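# Sort loose wooden strips into rows matching their colour

## Task

Put every loose wooden strip into the existing row that has the same colour as that strip, then release the grippers so nothing is held at the end.

## Robot and tools

Robot: two arms, left_arm and right_arm, each with six revolute joints and a parallel gripper. Cameras cam_head_left and cam_head_right (each 504x504 pixels) are head mounted and give the views used to find strips and rows. Occasional disturbances may pull on a held part or nudge a loose object.

Scene frame: origin on the table surface midway between the arms, +x pointing out over the table, +z up, and left_arm sits on the +y side. The arm names do not correspond to image left or right. A gripper's fingers extend along its own +z axis and close along its own y axis.

Tool execute_actions, argument actions: a list holding zero or one item, plus optional pictures (boolean, default is to include images).
- Empty list {"actions": []}: no command, just reports the current state.
- Motion item {"rows": [...], "steps": N}: N control steps, 1 to 15 (default 15), each step 1/30 s. rows holds 1 to 15 rows; row k is used on step k, and the final row repeats if rows run out.
- Wait item {"steps": N} with no rows: N from 1 to 300; returns when that many steps have elapsed since the previous result, with your own reply time counted in.
Each row is one flat list of exactly 14 numbers covering both arms, always all 14 even when only one arm should move: left_arm waist, shoulder, elbow, wrist pitch, wrist yaw, wrist roll, opening, then right_arm in the same seven-value order. The six joint values are absolute target angles in radians (same convention as the Joint positions line), not offsets. Stated ranges per arm: waist -2.880 to 2.880, shoulder 0.000 to 3.142, elbow 0.000 to 3.019, wrist pitch -1.693 to 1.571, wrist yaw -1.571 to 1.571, wrist roll -2.094 to 2.094. Actual ends may differ by up to 0.019 rad either way. A target more than 0.019 rad beyond a stated end, and farther out than the joint's last reported angle, gets the whole call refused (nothing is sent). Targets past the real end are clipped there, and a "joint sent to its limit" line may appear, possibly referring to an earlier action; lack of that line does not prove there is room left.
Opening is a scaled value from -1 (closed) to +1 (fully open, pad gap 0.094 m). Away from the extremes, the fingers are driven to where grip_measured would equal the commanded number.

Motion limits: per step, each joint's target is held within a maximum lead of its measured angle (waist 0.264, shoulder 0.32, elbow 0.276, wrist pitch 0.33, wrist yaw 0.186, wrist roll 0.522 rad), and if the targets would move the gripper more than 70 mm from where it is, they are pulled back proportionally. Large moves therefore take several calls. Between calls the arms keep heading for the last row sent, until everything nearly stops or a step is HELD; after that only a new action moves them further, though fingers still finish opening or closing.

Results: a state line "left_arm: ... | right_arm: ..." gives each gripper's end_effector_position (metres, scene frame) and end_effector_quat_wxyz. That position is the point between the finger pads, roughly 1 cm short of the tips, and can be inaccurate, especially when reaching far. Joint positions and Joint velocities list each arm's joints (rad, rad/s) followed by pad gap (m, m/s). grip_measured is the measured opening on the command scale; each gripper may be off by about 1 mm, consistently within a scene. "joint command not followed" means a clearance check altered or blocked some joint targets while the remainder of the row was still applied. HELD flags steps on which your row was not sent, wholly or partly. MOTOR HOT appears from 85 °C; at 100 °C that arm's motors and gripper release and it drops (OVER-TEMPERATURE FAULT), so avoid holding loads for long, including while thinking.

Gripping: to hold a strip, keep commanding an opening below grip_measured; about 0.03 below is firm, a smaller margin is gentler. Pad force tops out around 50 to 62 N (less on some grippers), weaker on parts thinner than about 2 mm, with a short spike at first contact.

Tool zoom_image: camera ("cam_head_left" or "cam_head_right") and region [x0, y0, x1, y1] in pixels of that camera's latest full image, top-left at (0, 0), at most 504 by 504. Returns a magnified view.
Intrinsics: cam_head_left K=[[466.802, 0, 251.668], [0, 466.802, 252.276], [0, 0, 1]], fovy 56.724 deg; cam_head_right K=[[466.706, 0, 250.841], [0, 466.706, 250.924], [0, 0, 1]], fovy 56.734 deg; both pinhole plus radial distortion (D values given in the original setup).

Tool finished_scene: argument scene, the number of the current scene. It ends that scene irreversibly and checks the result; the goal must hold at that point, so release grippers and let things settle first. Sending a reply with no tool call ends everything.

Avoid: dropping strips, letting any object leave the table (that fails the task), slamming or pushing hard, and letting the two arms collide or press together. Smooth, efficient motion is preferred.

Each tool is called after ">>>" as name(argument=value, ...) on one line, values as JSON.

## Session

>>> execute_actions(actions=[])

Scene clock: 0.00 s of 5700.00 s.
left_arm: end_effector_position=(+0.2044, +0.6524, +0.3944) grip_measured=+1.000 end_effector_quat_wxyz=(-0.006, +0.386, +0.902, +0.192) | right_arm: end_effector_position=(+0.3109, -0.0480, +0.1205) grip_measured=+1.000 end_effector_quat_wxyz=(+0.544, +0.046, +0.760, +0.353)
Joint positions: left_arm=[ 1.16   1.237  1.534 -1.487 -0.074  1.822  0.094] | right_arm=[1.025 1.475 0.303 0.984 0.55  0.736 0.094]
Joint velocities: left_arm=[ 0.005 -0.015 -0.022 -0.002  0.022 -0.066  0.   ] | right_arm=[ 0.005 -0.024 -0.012 -0.022 -0.022  0.037  0.   ]
Motor temperatures (°C, as the motors report them): left_arm=[23 22 24 23 25 22] | right_arm=[23 23 26 24 26 23]

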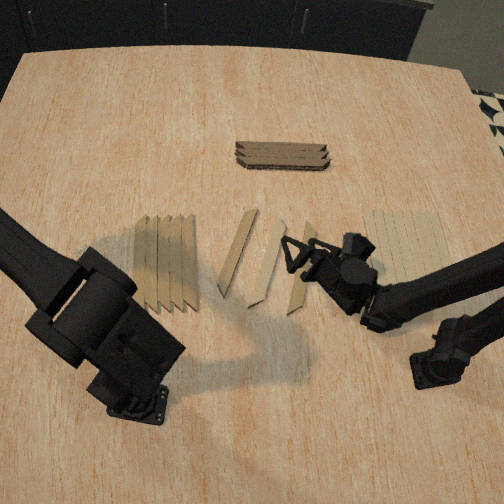

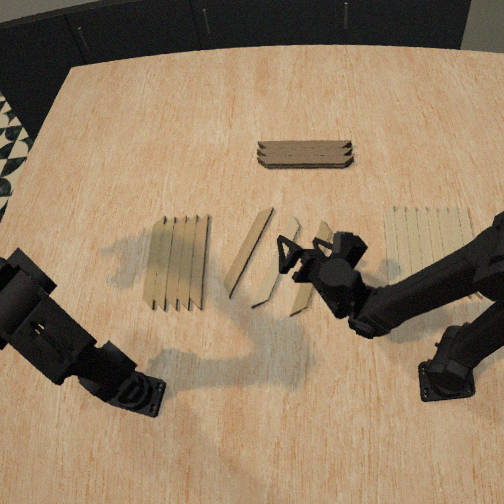

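>>> execute_actions(actions=[{"rows":[[0,1.0,0.9,-1.47,0,0,1,0,1.0,0.9,-1.47,0,0,1]]}], pictures=false)

>>> execute_actions(actions=[{"steps":120}])

Scene clock: 6.80 s of 5700.00 s.
left_arm: end_effector_position=(+0.2361, +0.3381, +0.1943) grip_measured=+1.000 end_effector_quat_wxyz=(-0.013, +0.343, +0.939, -0.006) | right_arm: end_effector_position=(+0.4300, -0.0899, +0.2955) grip_measured=+1.000 end_effector_quat_wxyz=(+0.611, -0.114, +0.731, +0.280)
Joint positions: left_arm=[ 0.336  1.014  0.888 -1.473 -0.003  0.876  0.094] | right_arm=[0.589 1.086 0.601 0.388 0.052 0.281 0.094]
Joint velocities: left_arm=[-2.857 -0.005 -0.31   0.007 -0.051 -2.85   0.   ] | right_arm=[-1.079 -0.464  0.745 -1.316 -0.374 -0.681  0.   ]
Motor temperatures (°C, as the motors report them): left_arm=[23 22 26 23 25 22] | right_arm=[23 23 26 24 26 23]
Steps of this call (steps 1 to 90: nothing new was sent; then 3.30 s passed at rest; steps 91 to 105: all 15 steps of this action). Readings (joint positions):
91: left_arm=[1.151 1.227 1.515 -1.481 -0.063 1.782] | right_arm=[1.017 1.466 0.309 0.959 0.516 0.708]
92: left_arm=[1.129 1.203 1.472 -1.473 -0.050 1.732] | right_arm=[0.996 1.447 0.320 0.913 0.476 0.672]
94: left_arm=[1.050 1.144 1.365 -1.473 -0.029 1.632] | right_arm=[0.940 1.392 0.354 0.829 0.402 0.604]
98: left_arm=[0.845 1.045 1.150 -1.473 -0.008 1.429] | right_arm=[0.821 1.261 0.437 0.679 0.262 0.473]
105: the state above

Scene clock: 10.80 s of 5700.00 s.
left_arm: end_effector_position=(+0.2348, +0.2523, +0.1931) grip_measured=+1.000 end_effector_quat_wxyz=(-0.015, +0.088, +0.996, +0.000) | right_arm: end_effector_position=(+0.2790, -0.3641, +0.1867) grip_measured=+1.000 end_effector_quat_wxyz=(-0.017, -0.013, +1.000, -0.001)
Joint positions: left_arm=[-0.004  1.011  0.883 -1.473  0.002  0.012  0.094] | right_arm=[-0.011  1.008  0.865 -1.461  0.002  0.012  0.094]
Joint velocities: left_arm=[ 0.015  0.005 -0.022 -0.002 -0.051  0.066  0.   ] | right_arm=[-0.024 -0.005 -0.002  0.002  0.007  0.095  0.   ]
Motor temperatures (°C, as the motors report them): left_arm=[23 22 26 23 25 22] | right_arm=[23 23 27 24 26 23]
Steps of this call (steps 1 to 45: the robot went on to your last target; steps 46 to 90: nothing new was sent; then 1.00 s passed at rest). Readings (joint positions):
1: left_arm=[0.238 1.014 0.883 -1.473 -0.002 0.778] | right_arm=[0.552 1.072 0.627 0.343 0.040 0.259]
2: left_arm=[0.142 1.014 0.883 -1.473 -0.001 0.680] | right_arm=[0.514 1.061 0.654 0.297 0.031 0.239]
4: left_arm=[-0.000 1.013 0.883 -1.473 0.006 0.486] | right_arm=[0.433 1.044 0.707 0.196 0.016 0.199]
8: left_arm=[-0.027 1.012 0.883 -1.473 0.004 0.208] | right_arm=[0.234 1.023 0.795 -0.049 0.003 0.128]
90: the state above
All arms were judged still, so your last target was given up. Only a new action makes them travel on or press farther. Fingers that are still opening or closing keep moving.

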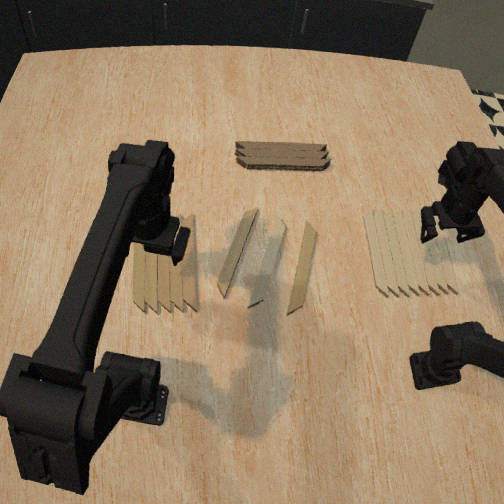

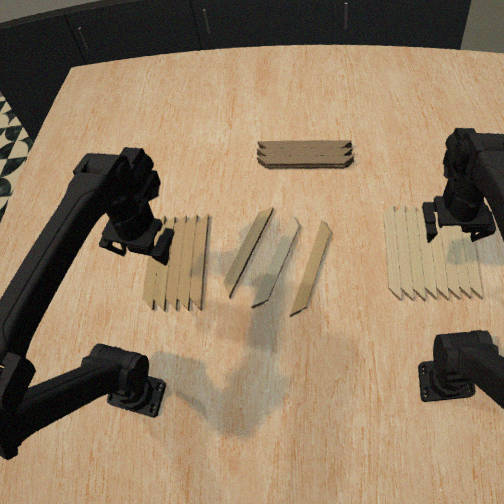

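>>> execute_actions(actions=[{"rows":[[0.16,1.3,0.9,-1.17,0,0,1,-0.05,1.3,1.3,-1.57,0,0,1]]}], pictures=false)

>>> execute_actions(actions=[{"steps":30}])

>>> execute_actions(actions=[{"rows":[[0.16,1.7,1.3,-1.17,0,0,1,-0.05,1.7,1.7,-1.57,0,0,1]]}], pictures=false)

>>> execute_actions(actions=[{"steps":30}])

>>> zoom_image(camera="cam_head_left", region=[120,120,480,340])

Scene clock: 22.13 s of 5700.00 s.
left_arm: end_effector_position=(+0.3168, +0.2961, +0.1084) grip_measured=+1.000 end_effector_quat_wxyz=(-0.022, +0.002, +1.000, -0.000) | right_arm: end_effector_position=(+0.3956, -0.3694, +0.2506) grip_measured=+1.000 end_effector_quat_wxyz=(-0.018, -0.000, +1.000, -0.001)
Joint positions: left_arm=[ 0.168  1.316  0.884 -1.182 -0.     0.011  0.094] | right_arm=[-0.038  1.312  1.266 -1.561  0.001  0.011  0.094]
Joint velocities: left_arm=[-0.015 -0.2    0.007  0.007  0.081  0.066  0.   ] | right_arm=[ 0.005 -0.044  0.012 -0.042  0.007  0.007  0.   ]
Motor temperatures (°C, as the motors report them): left_arm=[23 22 28 23 25 22] | right_arm=[23 23 29 24 26 23]
Steps of this call (steps 1 to 90: nothing new was sent; then 7.83 s passed at rest; steps 91 to 105: all 15 steps of this action). Readings (joint positions):
91: left_arm=[0.003 1.021 0.883 -1.448 0.004 0.012] | right_arm=[-0.012 1.025 0.881 -1.482 0.001 0.012]
92: left_arm=[0.023 1.044 0.884 -1.400 0.004 0.012] | right_arm=[-0.015 1.063 0.919 -1.517 0.001 0.012]
94: left_arm=[0.078 1.128 0.886 -1.303 0.004 0.012] | right_arm=[-0.024 1.166 1.024 -1.545 0.001 0.012]
98: left_arm=[0.163 1.313 0.886 -1.192 0.000 0.011] | right_arm=[-0.034 1.314 1.222 -1.551 0.001 0.011]
105: the state above

Scene clock: 23.13 s of 5700.00 s.
left_arm: end_effector_position=(+0.3170, +0.2961, +0.1119) grip_measured=+1.000 end_effector_quat_wxyz=(-0.016, +0.002, +1.000, +0.000) | right_arm: end_effector_position=(+0.3950, -0.3694, +0.2514) grip_measured=+1.000 end_effector_quat_wxyz=(-0.017, -0.000, +1.000, -0.001)
Joint positions: left_arm=[ 0.168  1.305  0.884 -1.182 -0.     0.011  0.094] | right_arm=[-0.038  1.31   1.266 -1.562  0.001  0.011  0.094]
Joint velocities: left_arm=[ 0.005 -0.005 -0.002 -0.012 -0.022  0.051  0.   ] | right_arm=[-0.005  0.015  0.012 -0.007 -0.022  0.051  0.   ]
Motor temperatures (°C, as the motors report them): left_arm=[23 22 28 23 25 22] | right_arm=[23 23 29 24 26 23]
Steps of this call (steps 1 to 30: the robot went on to your last target). Readings (joint positions):
1: left_arm=[0.168 1.311 0.884 -1.182 -0.000 0.011] | right_arm=[-0.038 1.311 1.266 -1.561 0.001 0.011]
2: left_arm=[0.168 1.307 0.884 -1.182 -0.000 0.011] | right_arm=[-0.038 1.310 1.266 -1.562 0.001 0.011]
4: left_arm=[0.168 1.305 0.884 -1.182 -0.000 0.011] | right_arm=[-0.038 1.310 1.266 -1.562 0.001 0.011]
8: left_arm=[0.168 1.305 0.884 -1.182 -0.000 0.011] | right_arm=[-0.038 1.310 1.266 -1.562 0.001 0.011]
30: the state above
All arms were judged still, so your last target was given up. Only a new action makes them travel on or press farther. Fingers that are still opening or closing keep moving.

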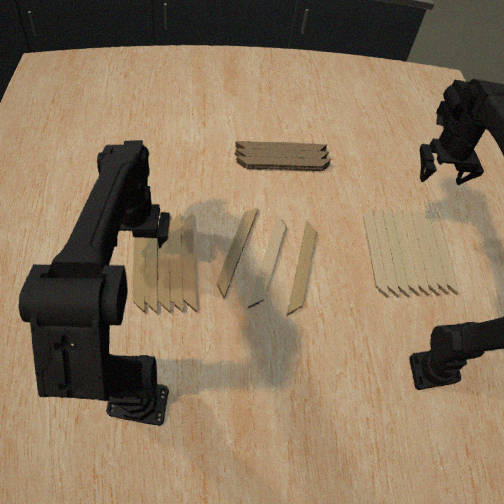

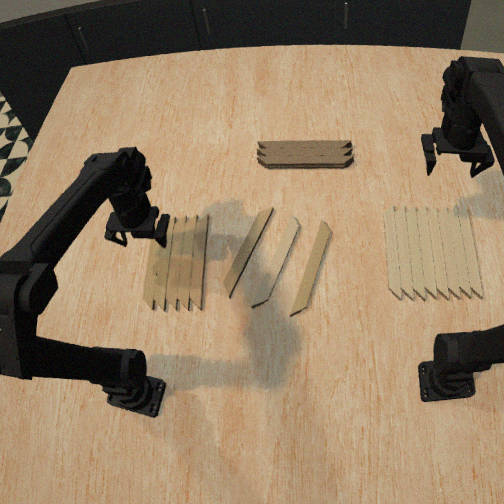

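Scene clock: 23.63 s of 5700.00 s.
left_arm: end_effector_position=(+0.4704, +0.2973, +0.0886) grip_measured=+1.000 end_effector_quat_wxyz=(-0.016, +0.002, +1.000, +0.000) | right_arm: end_effector_position=(+0.5486, -0.3677, +0.2176) grip_measured=+1.000 end_effector_quat_wxyz=(-0.035, -0.000, +0.999, -0.001)
Joint positions: left_arm=[ 0.168  1.716  1.28  -1.168 -0.     0.011  0.094] | right_arm=[-0.038  1.74   1.663 -1.563  0.001  0.011  0.094]
Joint velocities: left_arm=[-0.015 -0.034 -0.017 -0.002  0.007  0.007  0.   ] | right_arm=[-0.005 -0.103 -0.007 -0.002  0.007 -0.022  0.   ]
Motor temperatures (°C, as the motors report them): left_arm=[23 22 28 23 25 22] | right_arm=[23 24 29 24 26 23]
Steps of this call (steps 1 to 15: all 15 steps of this action). Readings (joint positions):
1: left_arm=[0.168 1.320 0.897 -1.185 -0.000 0.011] | right_arm=[-0.038 1.323 1.278 -1.568 0.001 0.011]
2: left_arm=[0.168 1.355 0.930 -1.188 -0.000 0.011] | right_arm=[-0.038 1.351 1.312 -1.577 0.001 0.011]
4: left_arm=[0.168 1.463 1.029 -1.188 -0.000 0.011] | right_arm=[-0.038 1.441 1.407 -1.578 0.001 0.011]
8: left_arm=[0.168 1.669 1.240 -1.178 -0.000 0.011] | right_arm=[-0.038 1.648 1.620 -1.574 0.001 0.011]
15: the state above

Scene clock: 24.63 s of 5700.00 s.
left_arm: end_effector_position=(+0.4705, +0.2973, +0.0894) grip_measured=+1.000 end_effector_quat_wxyz=(-0.015, +0.002, +1.000, +0.000) | right_arm: end_effector_position=(+0.5460, -0.3677, +0.2304) grip_measured=+1.000 end_effector_quat_wxyz=(-0.022, -0.000, +1.000, -0.001)
Joint positions: left_arm=[ 0.168  1.714  1.28  -1.168 -0.     0.011  0.094] | right_arm=[-0.038  1.714  1.663 -1.564  0.001  0.011  0.094]
Joint velocities: left_arm=[-0.005  0.005 -0.032 -0.012  0.007 -0.007  0.   ] | right_arm=[-0.015  0.005 -0.007 -0.046 -0.007  0.022  0.   ]
Motor temperatures (°C, as the motors report them): left_arm=[23 23 28 23 25 22] | right_arm=[23 24 30 24 26 23]
Steps of this call (steps 1 to 30: the robot went on to your last target). Readings (joint positions):
1: left_arm=[0.168 1.715 1.280 -1.168 -0.000 0.011] | right_arm=[-0.038 1.736 1.663 -1.563 0.001 0.011]
2: left_arm=[0.168 1.714 1.280 -1.168 -0.000 0.011] | right_arm=[-0.038 1.733 1.663 -1.564 0.001 0.011]
4: left_arm=[0.168 1.714 1.280 -1.168 -0.000 0.011] | right_arm=[-0.038 1.725 1.663 -1.564 0.001 0.011]
8: left_arm=[0.168 1.714 1.280 -1.168 -0.000 0.011] | right_arm=[-0.038 1.715 1.663 -1.564 0.001 0.011]
30: the state above
All arms were judged still, so your last target was given up. Only a new action makes them travel on or press farther. Fingers that are still opening or closing keep moving.

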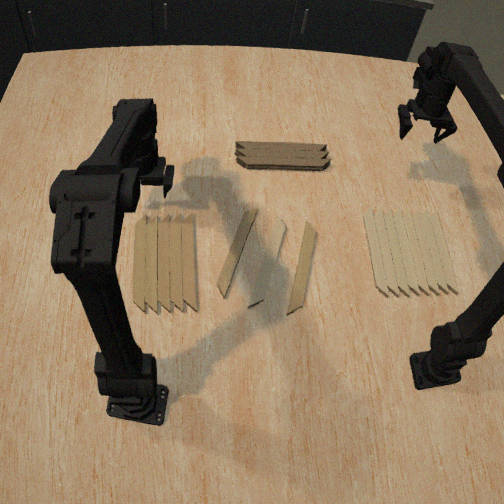

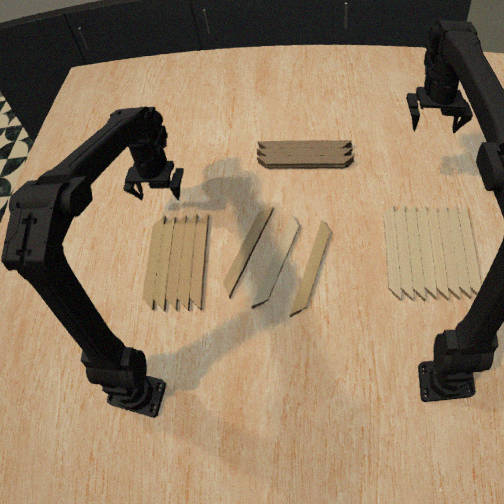

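Region (120, 120, 480, 340) of cam_head_left's 504x504 image, scaled by 1.400, with more detail than that image has.

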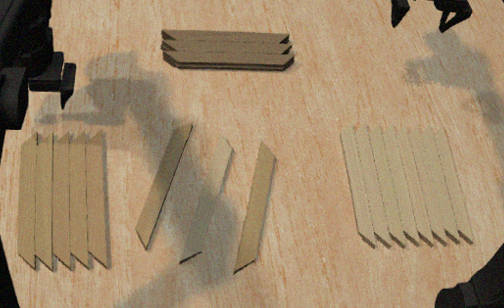

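>>> execute_actions(actions=[{"rows":[[-0.44,1.545,0.977,-1.0,0,-0.27,0.1,-0.05,1.3,0.93,-1.17,0,0,0.1]]}], pictures=false)

>>> execute_actions(actions=[{"steps":30}])

>>> zoom_image(camera="cam_head_right", region=[180,180,340,340])

>>> zoom_image(camera="cam_head_left", region=[180,180,340,340])

Scene clock: 41.63 s of 5700.00 s.
left_arm: end_effector_position=(+0.3080, +0.0537, +0.0521) grip_measured=+0.103 end_effector_quat_wxyz=(-0.015, +0.207, +0.978, +0.004) | right_arm: end_effector_position=(+0.3715, -0.3697, +0.1266) grip_measured=+0.103 end_effector_quat_wxyz=(+0.002, +0.000, +1.000, -0.001)
Joint positions: left_arm=[-0.481  1.569  0.982 -1.013  0.006 -0.225  0.052] | right_arm=[-0.038  1.293  0.915 -1.189  0.001  0.011  0.052]
Joint velocities: left_arm=[-0.591 -0.122 -0.042  0.012  0.007 -0.212  0.001] | right_arm=[-0.015  0.317  0.022  0.212 -0.051 -0.051 -0.   ]
Motor temperatures (°C, as the motors report them): left_arm=[23 24 28 23 25 22] | right_arm=[23 25 31 24 26 23]
Steps of this call (steps 1 to 90: nothing new was sent; then 13.50 s passed at rest; steps 91 to 105: all 15 steps of this action). Readings (joint positions):
91: left_arm=[0.159 1.706 1.262 -1.148 -0.003 -0.009] | right_arm=[-0.038 1.689 1.621 -1.495 0.001 0.011]
92: left_arm=[0.145 1.688 1.225 -1.117 -0.005 -0.033] | right_arm=[-0.038 1.635 1.529 -1.376 0.001 0.011]
94: left_arm=[0.086 1.645 1.137 -1.084 -0.005 -0.075] | right_arm=[-0.038 1.508 1.350 -1.260 0.001 0.011]
98: left_arm=[-0.113 1.591 1.018 -1.050 -0.005 -0.145] | right_arm=[-0.038 1.280 1.061 -1.208 0.001 0.011]
105: the state above

Scene clock: 42.63 s of 5700.00 s.
left_arm: end_effector_position=(+0.3177, +0.0689, +0.0554) grip_measured=+0.103 end_effector_quat_wxyz=(-0.010, +0.169, +0.985, +0.004) | right_arm: end_effector_position=(+0.3737, -0.3696, +0.1221) grip_measured=+0.103 end_effector_quat_wxyz=(-0.001, +0.000, +1.000, -0.001)
Joint positions: left_arm=[-0.438  1.556  0.978 -1.013  0.001 -0.258  0.052] | right_arm=[-0.038  1.307  0.915 -1.18   0.001  0.011  0.052]
Joint velocities: left_arm=[-0.005 -0.005 -0.027 -0.007 -0.037 -0.022 -0.001] | right_arm=[ 0.015 -0.005 -0.007 -0.017 -0.007  0.007  0.   ]
Motor temperatures (°C, as the motors report them): left_arm=[23 24 28 23 25 22] | right_arm=[23 25 31 24 26 23]
Steps of this call (steps 1 to 30: the robot went on to your last target). Readings (joint positions):
1: left_arm=[-0.493 1.565 0.981 -1.013 0.006 -0.230] | right_arm=[-0.038 1.302 0.915 -1.184 0.001 0.011]
2: left_arm=[-0.493 1.561 0.979 -1.013 0.006 -0.235] | right_arm=[-0.038 1.306 0.915 -1.182 0.001 0.011]
4: left_arm=[-0.476 1.557 0.978 -1.013 0.005 -0.243] | right_arm=[-0.038 1.307 0.915 -1.181 0.001 0.011]
8: left_arm=[-0.441 1.556 0.978 -1.013 0.001 -0.252] | right_arm=[-0.038 1.307 0.915 -1.180 0.001 0.011]
30: the state above
All arms were judged still, so your last target was given up. Only a new action makes them travel on or press farther. Fingers that are still opening or closing keep moving.

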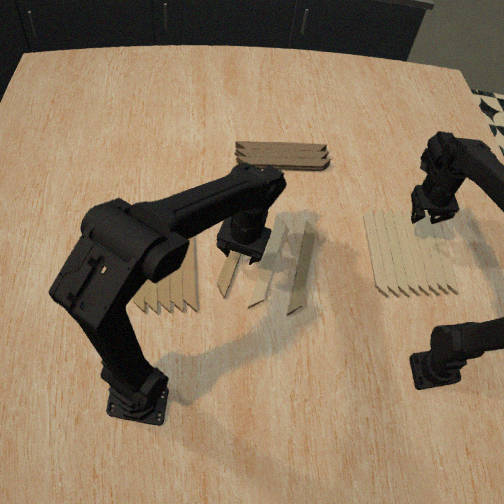

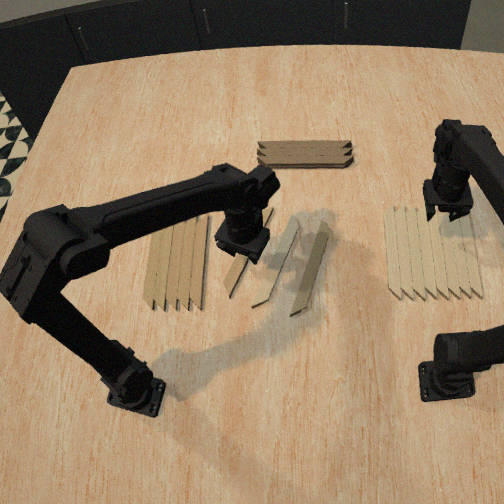

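Region (180, 180, 340, 340) of cam_head_right's 504x504 image, scaled by 3.150, with more detail than that image has.

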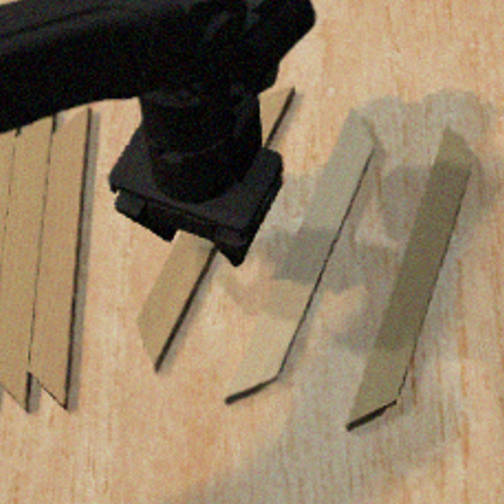

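Region (180, 180, 340, 340) of cam_head_left's 504x504 image, scaled by 3.150, with more detail than that image has.

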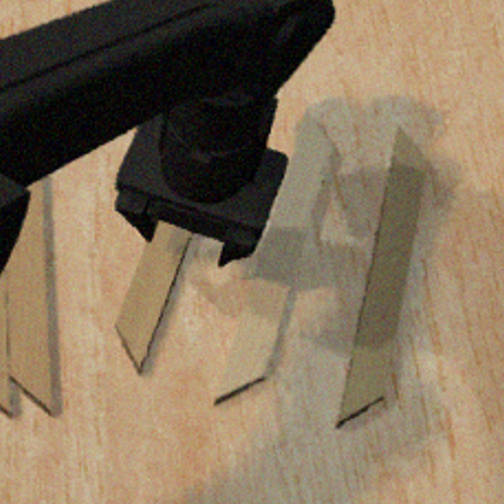

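>>> execute_actions(actions=[{"rows":[[-0.38,1.6,1.03,-1.0,0,-0.22,0.3,-0.05,1.3,0.93,-1.17,0,0,0.1],[-0.38,1.6,1.03,-1.0,0,-0.22,0.3,-0.05,1.3,0.93,-1.17,0,0,0.1],[-0.38,1.62,1.03,-1.0,0,-0.22,0.3,-0.05,1.3,0.93,-1.17,0,0,0.1],[-0.38,1.62,1.03,-0.97,0,-0.22,0.3,-0.05,1.3,0.93,-1.17,0,0,0.1],[-0.38,1.64,1.03,-0.97,0,-0.22,0.3,-0.05,1.3,0.93,-1.17,0,0,0.1],[-0.38,1.64,1.03,-0.95,0,-0.22,0.3,-0.05,1.3,0.93,-1.17,0,0,0.1],[-0.38,1.665,1.03,-0.93,0,-0.22,0.3,-0.05,1.3,0.93,-1.17,0,0,0.1]]}])

>>> zoom_image(camera="cam_head_left", region=[180,180,340,340])

Scene clock: 47.93 s of 5700.00 s.
left_arm: end_effector_position=(+0.3463, +0.0802, +0.0221) grip_measured=+0.297 end_effector_quat_wxyz=(-0.016, +0.151, +0.988, +0.006) | right_arm: end_effector_position=(+0.3737, -0.3696, +0.1221) grip_measured=+0.103 end_effector_quat_wxyz=(-0.001, +0.000, +1.000, -0.001)
Joint positions: left_arm=[-0.377  1.659  1.    -0.945  0.001 -0.233  0.061] | right_arm=[-0.038  1.307  0.915 -1.18   0.001  0.011  0.052]
Joint velocities: left_arm=[ 0.005 -0.005 -0.002  0.012  0.066 -0.007 -0.001] | right_arm=[ 0.005 -0.005  0.007  0.012  0.037  0.022 -0.001]
Motor temperatures (°C, as the motors report them): left_arm=[23 24 28 23 25 22] | right_arm=[23 24 30 24 26 23]
Steps of this call (steps 1 to 90: nothing new was sent; then 1.80 s passed at rest; steps 91 to 105: all 15 steps of this action). Readings (joint positions):
91: left_arm=[-0.434 1.558 0.979 -1.013 0.002 -0.254] | right_arm=[-0.038 1.307 0.915 -1.180 0.001 0.011]
92: left_arm=[-0.427 1.562 0.983 -1.013 0.002 -0.249] | right_arm=[-0.038 1.307 0.915 -1.180 0.001 0.011]
94: left_arm=[-0.404 1.577 0.993 -1.007 0.002 -0.243] | right_arm=[-0.038 1.307 0.915 -1.180 0.001 0.011]
98: left_arm=[-0.377 1.623 1.000 -0.960 0.001 -0.237] | right_arm=[-0.038 1.307 0.915 -1.180 0.001 0.011]
105: the state above

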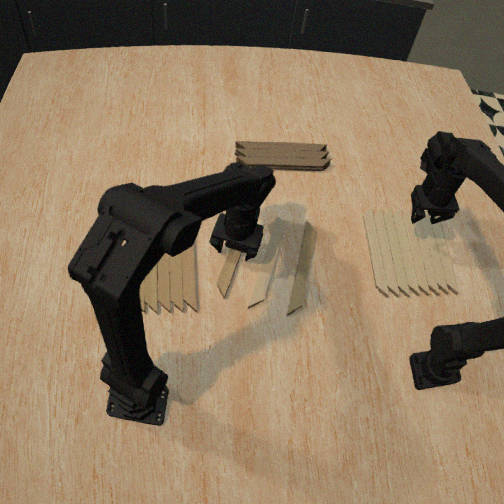

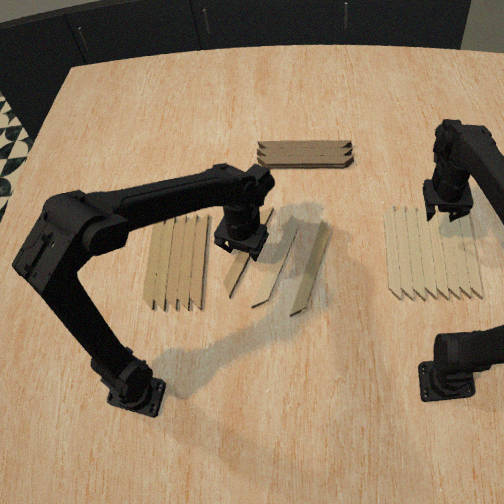

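Region (180, 180, 340, 340) of cam_head_left's 504x504 image, scaled by 3.150, with more detail than that image has.

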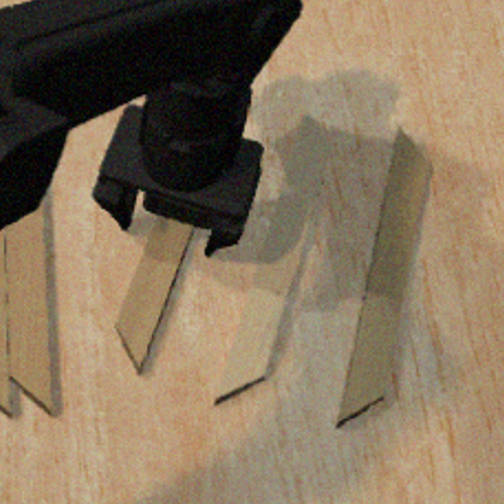

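Centred. Lower, then close.

>>> execute_actions(actions=[{"rows":[[-0.38,1.69,1.03,-0.91,0,-0.22,0.3,-0.05,1.3,0.93,-1.17,0,0,0.1]]}], pictures=false)

>>> execute_actions(actions=[{"rows":[[-0.38,1.69,1.03,-0.91,0,-0.22,-0.5,-0.05,1.3,0.93,-1.17,0,0,0.1]]}], pictures=false)

>>> execute_actions(actions=[{"steps":15}], pictures=false)

Scene clock: 51.30 s of 5700.00 s.
left_arm: end_effector_position=(+0.3501, +0.0779, +0.0204) grip_measured=+0.297 end_effector_quat_wxyz=(-0.009, +0.152, +0.988, +0.003) | right_arm: end_effector_position=(+0.3737, -0.3696, +0.1221) grip_measured=+0.103 end_effector_quat_wxyz=(-0.001, +0.000, +1.000, -0.001)
Joint positions: left_arm=[-0.377  1.664  1.001 -0.927  0.001 -0.231  0.061] | right_arm=[-0.038  1.307  0.915 -1.18   0.001  0.011  0.052]
Joint velocities: left_arm=[-0.005 -0.005 -0.012 -0.007  0.037 -0.022 -0.001] | right_arm=[ 0.005 -0.005 -0.007  0.002  0.022  0.007  0.001]
Motor temperatures (°C, as the motors report them): left_arm=[23 24 28 23 25 22] | right_arm=[23 24 30 24 26 23]
Steps of this call (steps 1 to 15: the robot went on to your last target; steps 16 to 86: nothing new was sent; steps 87 to 101: all 15 steps of this action). Readings (joint positions):
87: left_arm=[-0.377 1.660 1.001 -0.940 0.001 -0.233] | right_arm=[-0.038 1.307 0.915 -1.180 0.001 0.011]
88: left_arm=[-0.377 1.661 1.001 -0.935 0.001 -0.233] | right_arm=[-0.038 1.307 0.915 -1.180 0.001 0.011]
90: left_arm=[-0.377 1.664 1.001 -0.928 0.001 -0.232] | right_arm=[-0.038 1.307 0.915 -1.180 0.001 0.011]
94: left_arm=[-0.377 1.664 1.001 -0.927 0.001 -0.231] | right_arm=[-0.038 1.307 0.915 -1.180 0.001 0.011]
101: the state above

Scene clock: 51.80 s of 5700.00 s.
left_arm: end_effector_position=(+0.3504, +0.0777, +0.0199) grip_measured=-0.438 end_effector_quat_wxyz=(-0.008, +0.152, +0.988, +0.003) | right_arm: end_effector_position=(+0.3737, -0.3696, +0.1221) grip_measured=+0.103 end_effector_quat_wxyz=(-0.001, +0.000, +1.000, -0.001)
Joint positions: left_arm=[-0.377  1.665  1.001 -0.924  0.001 -0.231  0.026] | right_arm=[-0.038  1.307  0.915 -1.18   0.001  0.011  0.052]
Joint velocities: left_arm=[ 0.005 -0.015 -0.002 -0.012  0.066 -0.007  0.002] | right_arm=[-0.044 -0.015  0.012 -0.017 -0.007  0.007  0.   ]
Motor temperatures (°C, as the motors report them): left_arm=[23 24 28 23 25 22] | right_arm=[23 24 30 24 26 23]
Steps of this call (steps 1 to 15: all 15 steps of this action). Readings (joint positions):
1: left_arm=[-0.377 1.664 1.001 -0.926 0.001 -0.231] | right_arm=[-0.038 1.307 0.915 -1.180 0.001 0.011]
2: left_arm=[-0.377 1.664 1.001 -0.925 0.001 -0.231] | right_arm=[-0.038 1.307 0.915 -1.180 0.001 0.011]
4: left_arm=[-0.377 1.665 1.001 -0.924 0.001 -0.231] | right_arm=[-0.038 1.307 0.915 -1.180 0.001 0.011]
8: left_arm=[-0.377 1.665 1.001 -0.924 0.001 -0.231] | right_arm=[-0.038 1.307 0.915 -1.180 0.001 0.011]
15: the state above

Scene clock: 52.30 s of 5700.00 s.
left_arm: end_effector_position=(+0.3504, +0.0777, +0.0199) grip_measured=-0.438 end_effector_quat_wxyz=(-0.008, +0.152, +0.988, +0.003) | right_arm: end_effector_position=(+0.3737, -0.3696, +0.1221) grip_measured=+0.103 end_effector_quat_wxyz=(-0.001, +0.000, +1.000, -0.001)
Joint positions: left_arm=[-0.377  1.665  1.001 -0.924  0.001 -0.231  0.026] | right_arm=[-0.038  1.307  0.915 -1.18   0.001  0.011  0.052]
Joint velocities: left_arm=[-0.015  0.005 -0.017  0.012 -0.022  0.051  0.001] | right_arm=[-0.005  0.015 -0.007  0.002 -0.037 -0.037  0.001]
Motor temperatures (°C, as the motors report them): left_arm=[23 24 28 23 25 22] | right_arm=[23 24 30 24 26 23]
Steps of this call (steps 1 to 15: the robot went on to your last target). Readings (joint positions):
1: left_arm=[-0.377 1.665 1.001 -0.924 0.001 -0.231] | right_arm=[-0.038 1.307 0.915 -1.180 0.001 0.011]
2: left_arm=[-0.377 1.665 1.001 -0.924 0.001 -0.231] | right_arm=[-0.038 1.307 0.915 -1.180 0.001 0.011]
4: left_arm=[-0.377 1.665 1.001 -0.924 0.001 -0.231] | right_arm=[-0.038 1.307 0.915 -1.180 0.001 0.011]
8: left_arm=[-0.377 1.665 1.001 -0.924 0.001 -0.231] | right_arm=[-0.038 1.307 0.915 -1.180 0.001 0.011]
15: the state above
All arms were judged still, so your last target was given up. Only a new action makes them travel on or press farther. Fingers that are still opening or closing keep moving.

>>> execute_actions(actions=[{"rows":[[-0.38,1.59,1.0,-0.97,0,-0.3,-0.48,-0.05,1.3,0.93,-1.17,0,0,0.1]],"steps":8}], pictures=false)

>>> execute_actions(actions=[{"rows":[[-0.27,1.527,0.915,-0.968,0,-0.44,-0.48,-0.05,1.3,0.93,-1.17,0,0,0.1]]}], pictures=false)

>>> execute_actions(actions=[{"steps":10}])

>>> zoom_image(camera="cam_head_right", region=[130,170,300,340])

Scene clock: 57.70 s of 5700.00 s.
left_arm: end_effector_position=(+0.3463, +0.0802, +0.0455) grip_measured=-0.438 end_effector_quat_wxyz=(+0.006, +0.129, +0.992, -0.003) | right_arm: end_effector_position=(+0.3737, -0.3696, +0.1221) grip_measured=+0.103 end_effector_quat_wxyz=(-0.001, +0.000, +1.000, -0.001)
Joint positions: left_arm=[-0.377  1.595  0.993 -0.956  0.001 -0.278  0.026] | right_arm=[-0.038  1.307  0.915 -1.18   0.001  0.011  0.052]
Joint velocities: left_arm=[ 0.015 -0.132 -0.007 -0.002  0.022 -0.095 -0.001] | right_arm=[-0.005  0.005  0.017 -0.007  0.066  0.007 -0.001]
Motor temperatures (°C, as the motors report them): left_arm=[23 23 28 23 25 22] | right_arm=[23 24 30 24 26 23]
Steps of this call (steps 1 to 90: nothing new was sent; then 2.13 s passed at rest; steps 91 to 98: all 8 steps of this action). Readings (joint positions):
91: left_arm=[-0.377 1.661 1.001 -0.929 0.001 -0.239] | right_arm=[-0.038 1.307 0.915 -1.180 0.001 0.011]
92: left_arm=[-0.377 1.654 0.999 -0.938 0.001 -0.249] | right_arm=[-0.038 1.307 0.915 -1.180 0.001 0.011]
94: left_arm=[-0.377 1.630 0.994 -0.952 0.001 -0.263] | right_arm=[-0.038 1.307 0.915 -1.180 0.001 0.011]
98: the state above

Scene clock: 58.20 s of 5700.00 s.
left_arm: end_effector_position=(+0.3350, +0.1379, +0.0409) grip_measured=-0.438 end_effector_quat_wxyz=(-0.008, +0.000, +1.000, +0.004) | right_arm: end_effector_position=(+0.3737, -0.3696, +0.1221) grip_measured=+0.103 end_effector_quat_wxyz=(-0.001, +0.000, +1.000, -0.001)
Joint positions: left_arm=[-0.262  1.534  0.905 -0.961 -0.001 -0.423  0.026] | right_arm=[-0.038  1.307  0.915 -1.18   0.001  0.011  0.052]
Joint velocities: left_arm=[ 0.005 -0.005 -0.007 -0.017 -0.007 -0.095  0.001] | right_arm=[ 0.005 -0.005 -0.012 -0.012  0.007  0.022 -0.001]
Motor temperatures (°C, as the motors report them): left_arm=[23 23 28 23 25 22] | right_arm=[23 24 30 24 26 23]
Steps of this call (steps 1 to 15: all 15 steps of this action). Readings (joint positions):
1: left_arm=[-0.370 1.587 0.985 -0.956 0.004 -0.300] | right_arm=[-0.038 1.307 0.915 -1.180 0.001 0.011]
2: left_arm=[-0.357 1.573 0.968 -0.956 0.005 -0.325] | right_arm=[-0.038 1.307 0.915 -1.180 0.001 0.011]
4: left_arm=[-0.310 1.545 0.928 -0.957 0.003 -0.362] | right_arm=[-0.038 1.307 0.915 -1.180 0.001 0.011]
8: left_arm=[-0.254 1.534 0.905 -0.961 -0.001 -0.403] | right_arm=[-0.038 1.307 0.915 -1.180 0.001 0.011]
15: the state above

Scene clock: 58.53 s of 5700.00 s.
left_arm: end_effector_position=(+0.3349, +0.1378, +0.0409) grip_measured=-0.438 end_effector_quat_wxyz=(-0.008, -0.002, +1.000, +0.004) | right_arm: end_effector_position=(+0.3737, -0.3696, +0.1221) grip_measured=+0.103 end_effector_quat_wxyz=(-0.001, +0.000, +1.000, -0.001)
Joint positions: left_arm=[-0.263  1.534  0.905 -0.961 -0.001 -0.427  0.026] | right_arm=[-0.038  1.307  0.915 -1.18   0.001  0.011  0.052]
Joint velocities: left_arm=[-0.005 -0.005  0.002  0.002  0.037  0.022  0.   ] | right_arm=[ 0.015 -0.005  0.012 -0.017 -0.007  0.051  0.   ]
Motor temperatures (°C, as the motors report them): left_arm=[23 23 28 23 25 22] | right_arm=[23 24 30 24 26 23]
Steps of this call (steps 1 to 10: the robot went on to your last target). Readings (joint positions):
1: left_arm=[-0.263 1.534 0.905 -0.961 -0.001 -0.424] | right_arm=[-0.038 1.307 0.915 -1.180 0.001 0.011]
2: left_arm=[-0.263 1.534 0.905 -0.961 -0.001 -0.424] | right_arm=[-0.038 1.307 0.915 -1.180 0.001 0.011]
4: left_arm=[-0.263 1.534 0.905 -0.961 -0.001 -0.426] | right_arm=[-0.038 1.307 0.915 -1.180 0.001 0.011]
8: left_arm=[-0.263 1.534 0.905 -0.961 -0.001 -0.427] | right_arm=[-0.038 1.307 0.915 -1.180 0.001 0.011]
10: the state above

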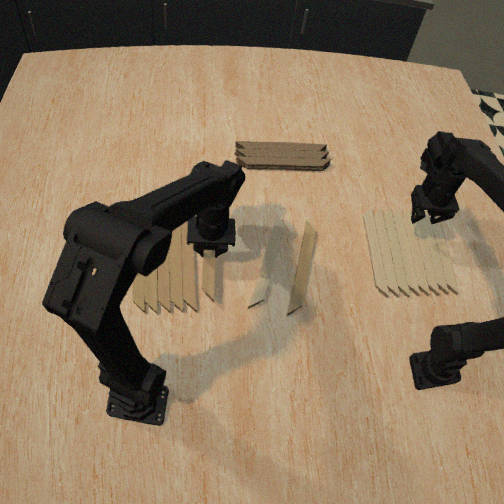

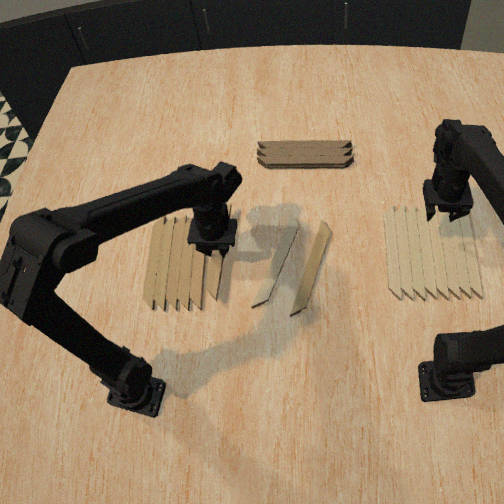

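Region (130, 170, 300, 340) of cam_head_right's 504x504 image, scaled by 2.965, with more detail than that image has.

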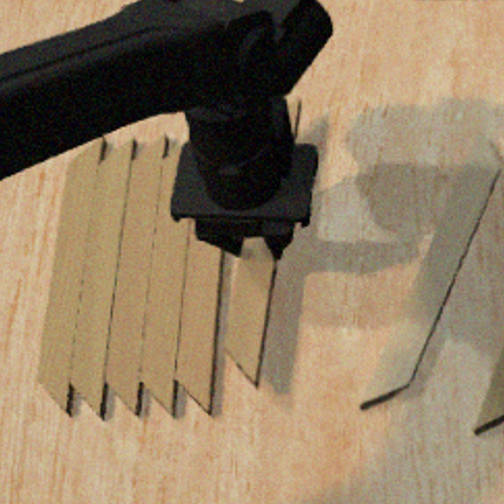

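>>> execute_actions(actions=[{"rows":[[-0.285,1.53,0.88,-0.93,0,-0.49,-0.48,-0.05,1.3,0.93,-1.17,0,0,0.1],[-0.285,1.53,0.88,-0.93,0,-0.49,-0.48,-0.05,1.3,0.93,-1.17,0,0,0.1],[-0.285,1.53,0.88,-0.93,0,-0.49,-0.48,-0.05,1.3,0.93,-1.17,0,0,0.1],[-0.285,1.54,0.855,-0.9,0,-0.49,-0.48,-0.05,1.3,0.93,-1.17,0,0,0.1]]}])

>>> zoom_image(camera="cam_head_right", region=[130,170,300,340])

Scene clock: 65.40 s of 5700.00 s.
left_arm: end_effector_position=(+0.3177, +0.1393, +0.0236) grip_measured=-0.438 end_effector_quat_wxyz=(-0.013, -0.019, +1.000, +0.007) | right_arm: end_effector_position=(+0.3737, -0.3696, +0.1221) grip_measured=+0.103 end_effector_quat_wxyz=(-0.001, +0.000, +1.000, -0.001)
Joint positions: left_arm=[-0.278  1.534  0.847 -0.914 -0.001 -0.476  0.026] | right_arm=[-0.038  1.307  0.915 -1.18   0.001  0.011  0.052]
Joint velocities: left_arm=[-0.015 -0.015 -0.002 -0.002 -0.037  0.022 -0.   ] | right_arm=[-0.005 -0.015 -0.012 -0.012 -0.11  -0.051 -0.001]
Motor temperatures (°C, as the motors report them): left_arm=[23 23 28 23 25 22] | right_arm=[23 24 30 24 26 23]
Steps of this call (steps 1 to 15: the robot went on to your last target; steps 16 to 90: nothing new was sent; then 3.37 s passed at rest; steps 91 to 105: all 15 steps of this action). Readings (joint positions):
91: left_arm=[-0.264 1.534 0.902 -0.956 -0.001 -0.435] | right_arm=[-0.038 1.307 0.915 -1.180 0.001 0.011]
92: left_arm=[-0.266 1.534 0.897 -0.950 -0.001 -0.444] | right_arm=[-0.038 1.307 0.915 -1.180 0.001 0.011]
94: left_arm=[-0.272 1.534 0.882 -0.938 -0.001 -0.456] | right_arm=[-0.038 1.307 0.915 -1.180 0.001 0.011]
98: left_arm=[-0.278 1.534 0.850 -0.919 -0.001 -0.469] | right_arm=[-0.038 1.307 0.915 -1.180 0.001 0.011]
105: the state above

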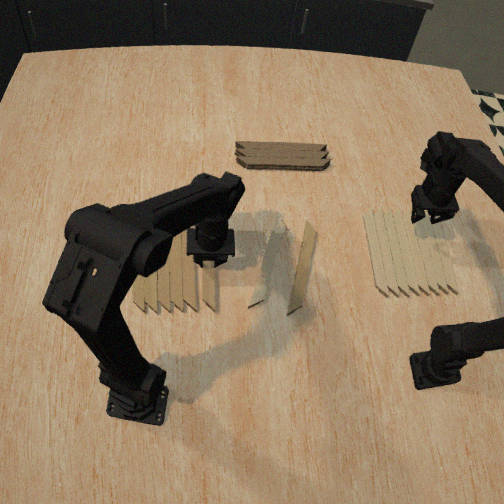

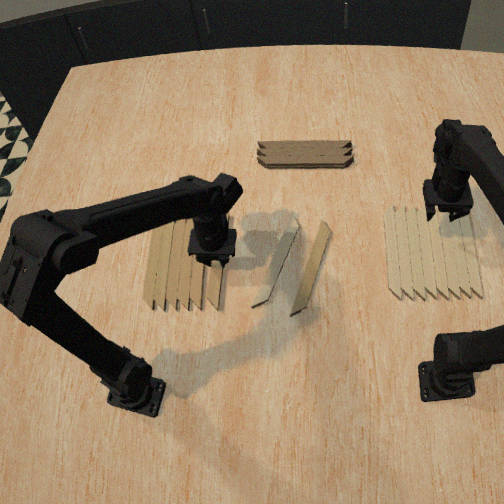

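Region (130, 170, 300, 340) of cam_head_right's 504x504 image, scaled by 2.965, with more detail than that image has.

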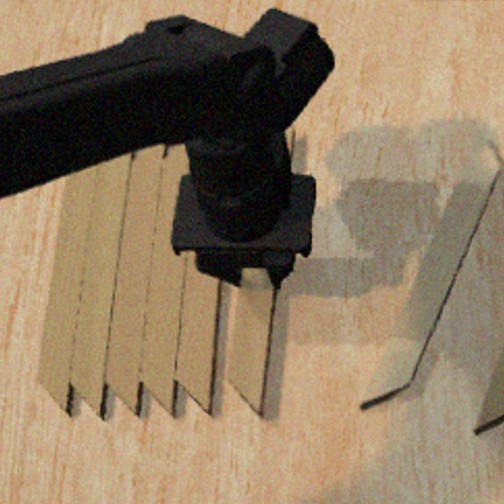

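>>> execute_actions(actions=[{"rows":[[-0.285,1.55,0.855,-0.9,0,-0.49,-0.48,-0.05,1.3,0.93,-1.17,0,0,0.1],[-0.285,1.55,0.855,-0.9,0,-0.49,-0.48,-0.05,1.3,0.93,-1.17,0,0,0.1],[-0.285,1.55,0.855,-0.9,0,-0.49,-0.48,-0.05,1.3,0.93,-1.17,0,0,0.1],[-0.285,1.55,0.855,-0.9,0,-0.49,-0.33,-0.05,1.3,0.93,-1.17,0,0,0.1]],"steps":12}], pictures=false)

>>> execute_actions(actions=[{"rows":[[-0.285,1.45,0.9,-1.03,0,-0.49,-0.33,-0.05,1.3,0.93,-1.17,0,0,0.1]],"steps":10}], pictures=false)

>>> execute_actions(actions=[{"rows":[[-0.69,1.78,1.3,-1.08,0,-0.59,0.3,-0.05,1.3,0.93,-1.17,0,0,0.1]]}], pictures=false)

>>> execute_actions(actions=[{"steps":20}])

>>> zoom_image(camera="cam_head_right", region=[230,170,400,340])

Scene clock: 74.37 s of 5700.00 s.
left_arm: end_effector_position=(+0.3177, +0.1393, +0.0236) grip_measured=-0.332 end_effector_quat_wxyz=(-0.013, -0.020, +1.000, +0.007) | right_arm: end_effector_position=(+0.3737, -0.3696, +0.1221) grip_measured=+0.103 end_effector_quat_wxyz=(-0.001, +0.000, +1.000, -0.001)
Joint positions: left_arm=[-0.278  1.534  0.847 -0.914 -0.001 -0.478  0.031] | right_arm=[-0.038  1.307  0.915 -1.18   0.001  0.011  0.052]
Joint velocities: left_arm=[-0.015  0.005 -0.002  0.007 -0.051 -0.066 -0.   ] | right_arm=[ 0.005 -0.015  0.007  0.007 -0.037  0.037 -0.   ]
Motor temperatures (°C, as the motors report them): left_arm=[23 23 28 23 25 22] | right_arm=[23 24 30 24 26 23]
Steps of this call (steps 1 to 15: the robot went on to your last target; steps 16 to 90: nothing new was sent; then 5.57 s passed at rest; steps 91 to 102: all 12 steps of this action). Readings (joint positions):
91: left_arm=[-0.278 1.534 0.847 -0.914 -0.001 -0.478] | right_arm=[-0.038 1.307 0.915 -1.180 0.001 0.011]
92: left_arm=[-0.278 1.534 0.847 -0.914 -0.001 -0.478] | right_arm=[-0.038 1.307 0.915 -1.180 0.001 0.011]
94: left_arm=[-0.278 1.534 0.847 -0.914 -0.001 -0.478] | right_arm=[-0.038 1.307 0.915 -1.180 0.001 0.011]
98: left_arm=[-0.278 1.534 0.847 -0.914 -0.001 -0.478] | right_arm=[-0.038 1.307 0.915 -1.180 0.001 0.011]
102: the state above

Scene clock: 74.70 s of 5700.00 s.
left_arm: end_effector_position=(+0.3127, +0.1416, +0.0618) grip_measured=-0.332 end_effector_quat_wxyz=(-0.008, -0.020, +1.000, +0.005) | right_arm: end_effector_position=(+0.3737, -0.3696, +0.1221) grip_measured=+0.103 end_effector_quat_wxyz=(-0.001, +0.000, +1.000, -0.001)
Joint positions: left_arm=[-0.278  1.445  0.872 -1.016 -0.001 -0.478  0.031] | right_arm=[-0.038  1.307  0.915 -1.18   0.001  0.011  0.052]
Joint velocities: left_arm=[ 0.005 -0.005  0.022  0.002  0.022 -0.022  0.   ] | right_arm=[ 0.015  0.005  0.022 -0.022 -0.007 -0.007 -0.001]
Motor temperatures (°C, as the motors report them): left_arm=[23 23 28 23 25 22] | right_arm=[23 24 30 24 26 23]
Steps of this call (steps 1 to 10: all 10 steps of this action). Readings (joint positions):
1: left_arm=[-0.278 1.530 0.851 -0.933 -0.001 -0.478] | right_arm=[-0.038 1.307 0.915 -1.180 0.001 0.011]
2: left_arm=[-0.278 1.521 0.854 -0.965 -0.001 -0.478] | right_arm=[-0.038 1.307 0.915 -1.180 0.001 0.011]
4: left_arm=[-0.278 1.490 0.855 -1.000 -0.001 -0.478] | right_arm=[-0.038 1.307 0.915 -1.180 0.001 0.011]
8: left_arm=[-0.278 1.447 0.867 -1.016 -0.001 -0.478] | right_arm=[-0.038 1.307 0.915 -1.180 0.001 0.011]
10: the state above

Scene clock: 75.20 s of 5700.00 s.
left_arm: end_effector_position=(+0.3070, -0.0979, +0.0597) grip_measured=+0.297 end_effector_quat_wxyz=(+0.005, +0.161, +0.987, -0.006) | right_arm: end_effector_position=(+0.3737, -0.3696, +0.1221) grip_measured=+0.103 end_effector_quat_wxyz=(-0.001, +0.000, +1.000, -0.001)
Joint positions: left_arm=[-0.726  1.775  1.279 -1.058  0.003 -0.564  0.061] | right_arm=[-0.038  1.307  0.915 -1.18   0.001  0.011  0.052]
Joint velocities: left_arm=[-0.21  -0.034  0.051 -0.071 -0.066 -0.095  0.001] | right_arm=[ 0.005  0.005 -0.027  0.017  0.022 -0.066  0.   ]
Motor temperatures (°C, as the motors report them): left_arm=[23 23 28 23 25 22] | right_arm=[23 24 30 24 26 23]
Steps of this call (steps 1 to 15: all 15 steps of this action). Readings (joint positions):
1: left_arm=[-0.288 1.458 0.884 -1.025 -0.005 -0.486] | right_arm=[-0.038 1.307 0.915 -1.180 0.001 0.011]
2: left_arm=[-0.309 1.485 0.910 -1.037 -0.006 -0.495] | right_arm=[-0.038 1.307 0.915 -1.180 0.001 0.011]
4: left_arm=[-0.375 1.565 0.984 -1.045 -0.006 -0.509] | right_arm=[-0.038 1.307 0.915 -1.180 0.001 0.011]
8: left_arm=[-0.528 1.698 1.130 -1.047 -0.006 -0.529] | right_arm=[-0.038 1.307 0.915 -1.180 0.001 0.011]
15: the state above

Scene clock: 75.87 s of 5700.00 s.
left_arm: end_effector_position=(+0.3204, -0.0845, +0.0601) grip_measured=+0.297 end_effector_quat_wxyz=(+0.003, +0.135, +0.991, -0.004) | right_arm: end_effector_position=(+0.3737, -0.3696, +0.1221) grip_measured=+0.103 end_effector_quat_wxyz=(-0.001, +0.000, +1.000, -0.001)
Joint positions: left_arm=[-0.689  1.775  1.28  -1.066  0.002 -0.578  0.061] | right_arm=[-0.038  1.307  0.915 -1.18   0.001  0.011  0.052]
Joint velocities: left_arm=[ 0.005 -0.005 -0.022  0.007 -0.081 -0.007 -0.001] | right_arm=[-0.005 -0.015 -0.022  0.002  0.007  0.007 -0.   ]
Motor temperatures (°C, as the motors report them): left_arm=[23 23 28 23 25 22] | right_arm=[23 24 30 24 26 23]
Steps of this call (steps 1 to 20: the robot went on to your last target). Readings (joint positions):
1: left_arm=[-0.729 1.775 1.280 -1.060 0.003 -0.566] | right_arm=[-0.038 1.307 0.915 -1.180 0.001 0.011]
2: left_arm=[-0.728 1.775 1.280 -1.062 0.003 -0.568] | right_arm=[-0.038 1.307 0.915 -1.180 0.001 0.011]
4: left_arm=[-0.716 1.775 1.280 -1.066 0.003 -0.571] | right_arm=[-0.038 1.307 0.915 -1.180 0.001 0.011]
8: left_arm=[-0.693 1.775 1.280 -1.066 0.002 -0.575] | right_arm=[-0.038 1.307 0.915 -1.180 0.001 0.011]
20: the state above

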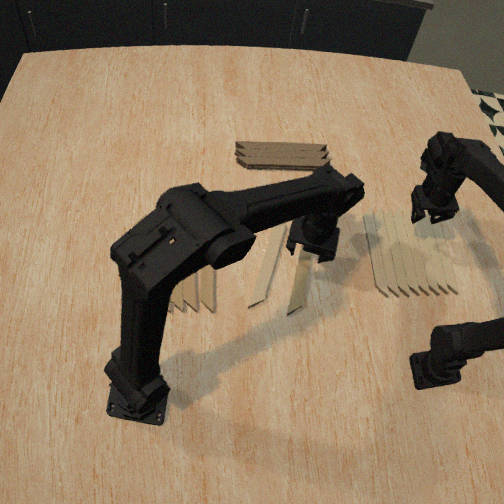

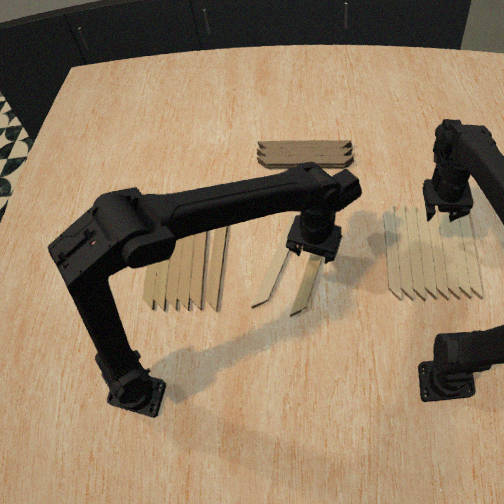

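Region (230, 170, 400, 340) of cam_head_right's 504x504 image, scaled by 2.965, with more detail than that image has.

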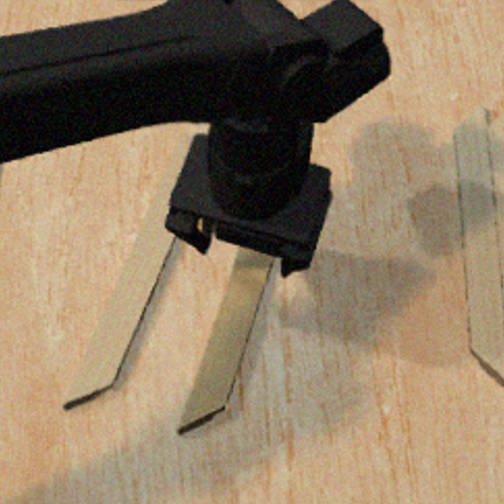

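>>> execute_actions(actions=[{"rows":[[-0.69,1.81,1.27,-1.04,0,-0.59,0.3,-0.05,1.3,0.93,-1.17,0,0,0.1],[-0.69,1.81,1.27,-1.04,0,-0.59,0.3,-0.05,1.3,0.93,-1.17,0,0,0.1],[-0.69,1.81,1.27,-1.04,0,-0.59,0.3,-0.05,1.3,0.93,-1.17,0,0,0.1],[-0.69,1.81,1.27,-1.04,0,-0.59,0.3,-0.05,1.3,0.93,-1.17,0,0,0.1],[-0.69,1.84,1.255,-1.005,0,-0.59,0.3,-0.05,1.3,0.93,-1.17,0,0,0.1]]}], pictures=false)

>>> execute_actions(actions=[{"rows":[[-0.69,1.845,1.255,-1.005,0,-0.59,-0.48,-0.05,1.3,0.93,-1.17,0,0,0.1]]}])

Scene clock: 80.67 s of 5700.00 s.
left_arm: end_effector_position=(+0.3158, -0.0793, +0.0241) grip_measured=+0.297 end_effector_quat_wxyz=(-0.012, +0.135, +0.991, +0.009) | right_arm: end_effector_position=(+0.3737, -0.3696, +0.1221) grip_measured=+0.103 end_effector_quat_wxyz=(-0.001, +0.000, +1.000, -0.001)
Joint positions: left_arm=[-0.689  1.829  1.249 -1.02   0.002 -0.578  0.061] | right_arm=[-0.038  1.307  0.915 -1.18   0.001  0.011  0.052]
Joint velocities: left_arm=[-0.015  0.005 -0.007 -0.017 -0.007 -0.022 -0.001] | right_arm=[-0.015  0.015 -0.017  0.007  0.051 -0.125  0.   ]
Motor temperatures (°C, as the motors report them): left_arm=[23 24 28 23 25 22] | right_arm=[23 24 30 24 26 23]
Steps of this call (steps 1 to 15: the robot went on to your last target; steps 16 to 90: nothing new was sent; then 1.30 s passed at rest; steps 91 to 105: all 15 steps of this action). Readings (joint positions):
91: left_arm=[-0.689 1.776 1.279 -1.064 0.002 -0.578] | right_arm=[-0.038 1.307 0.915 -1.180 0.001 0.011]
92: left_arm=[-0.689 1.776 1.277 -1.060 0.002 -0.578] | right_arm=[-0.038 1.307 0.915 -1.180 0.001 0.011]
94: left_arm=[-0.689 1.780 1.274 -1.056 0.002 -0.578] | right_arm=[-0.038 1.307 0.915 -1.180 0.001 0.011]
98: left_arm=[-0.689 1.804 1.262 -1.024 0.002 -0.578] | right_arm=[-0.038 1.307 0.915 -1.180 0.001 0.011]
105: the state above

Scene clock: 81.17 s of 5700.00 s.
left_arm: end_effector_position=(+0.3162, -0.0796, +0.0241) grip_measured=-0.440 end_effector_quat_wxyz=(-0.011, +0.135, +0.991, +0.009) | right_arm: end_effector_position=(+0.3737, -0.3696, +0.1221) grip_measured=+0.103 end_effector_quat_wxyz=(-0.001, +0.000, +1.000, -0.001)
Joint positions: left_arm=[-0.689  1.829  1.249 -1.018  0.001 -0.579  0.026] | right_arm=[-0.038  1.307  0.915 -1.18   0.001  0.011  0.052]
Joint velocities: left_arm=[ 0.005  0.005 -0.007  0.002 -0.007 -0.051 -0.   ] | right_arm=[ 0.005  0.005 -0.027  0.002 -0.037 -0.037 -0.001]
Motor temperatures (°C, as the motors report them): left_arm=[23 24 28 23 25 22] | right_arm=[23 24 30 24 26 23]
Steps of this call (steps 1 to 15: all 15 steps of this action). Readings (joint positions):
1: left_arm=[-0.689 1.829 1.249 -1.020 0.002 -0.578] | right_arm=[-0.038 1.307 0.915 -1.180 0.001 0.011]
2: left_arm=[-0.689 1.829 1.249 -1.019 0.002 -0.578] | right_arm=[-0.038 1.307 0.915 -1.180 0.001 0.011]
4: left_arm=[-0.689 1.829 1.249 -1.018 0.001 -0.579] | right_arm=[-0.038 1.307 0.915 -1.180 0.001 0.011]
8: left_arm=[-0.689 1.829 1.249 -1.018 0.001 -0.579] | right_arm=[-0.038 1.307 0.915 -1.180 0.001 0.011]
15: the state above

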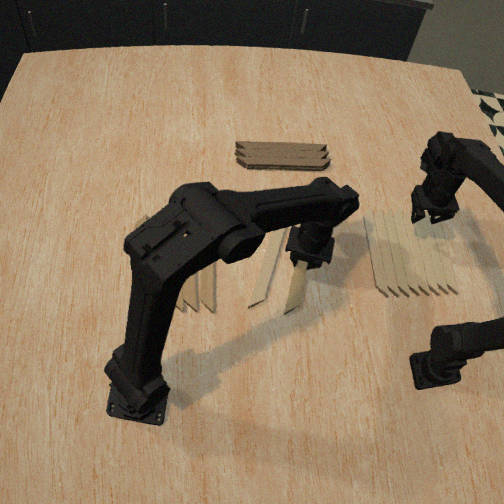

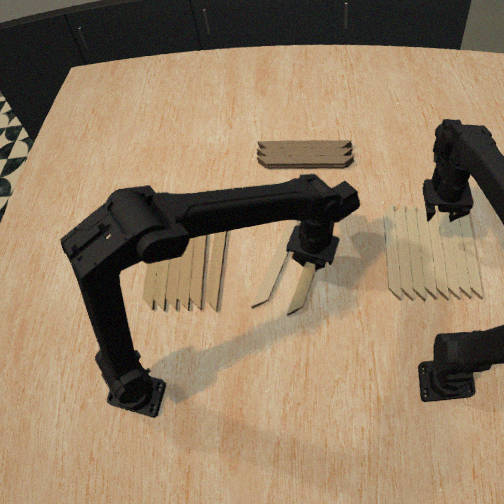

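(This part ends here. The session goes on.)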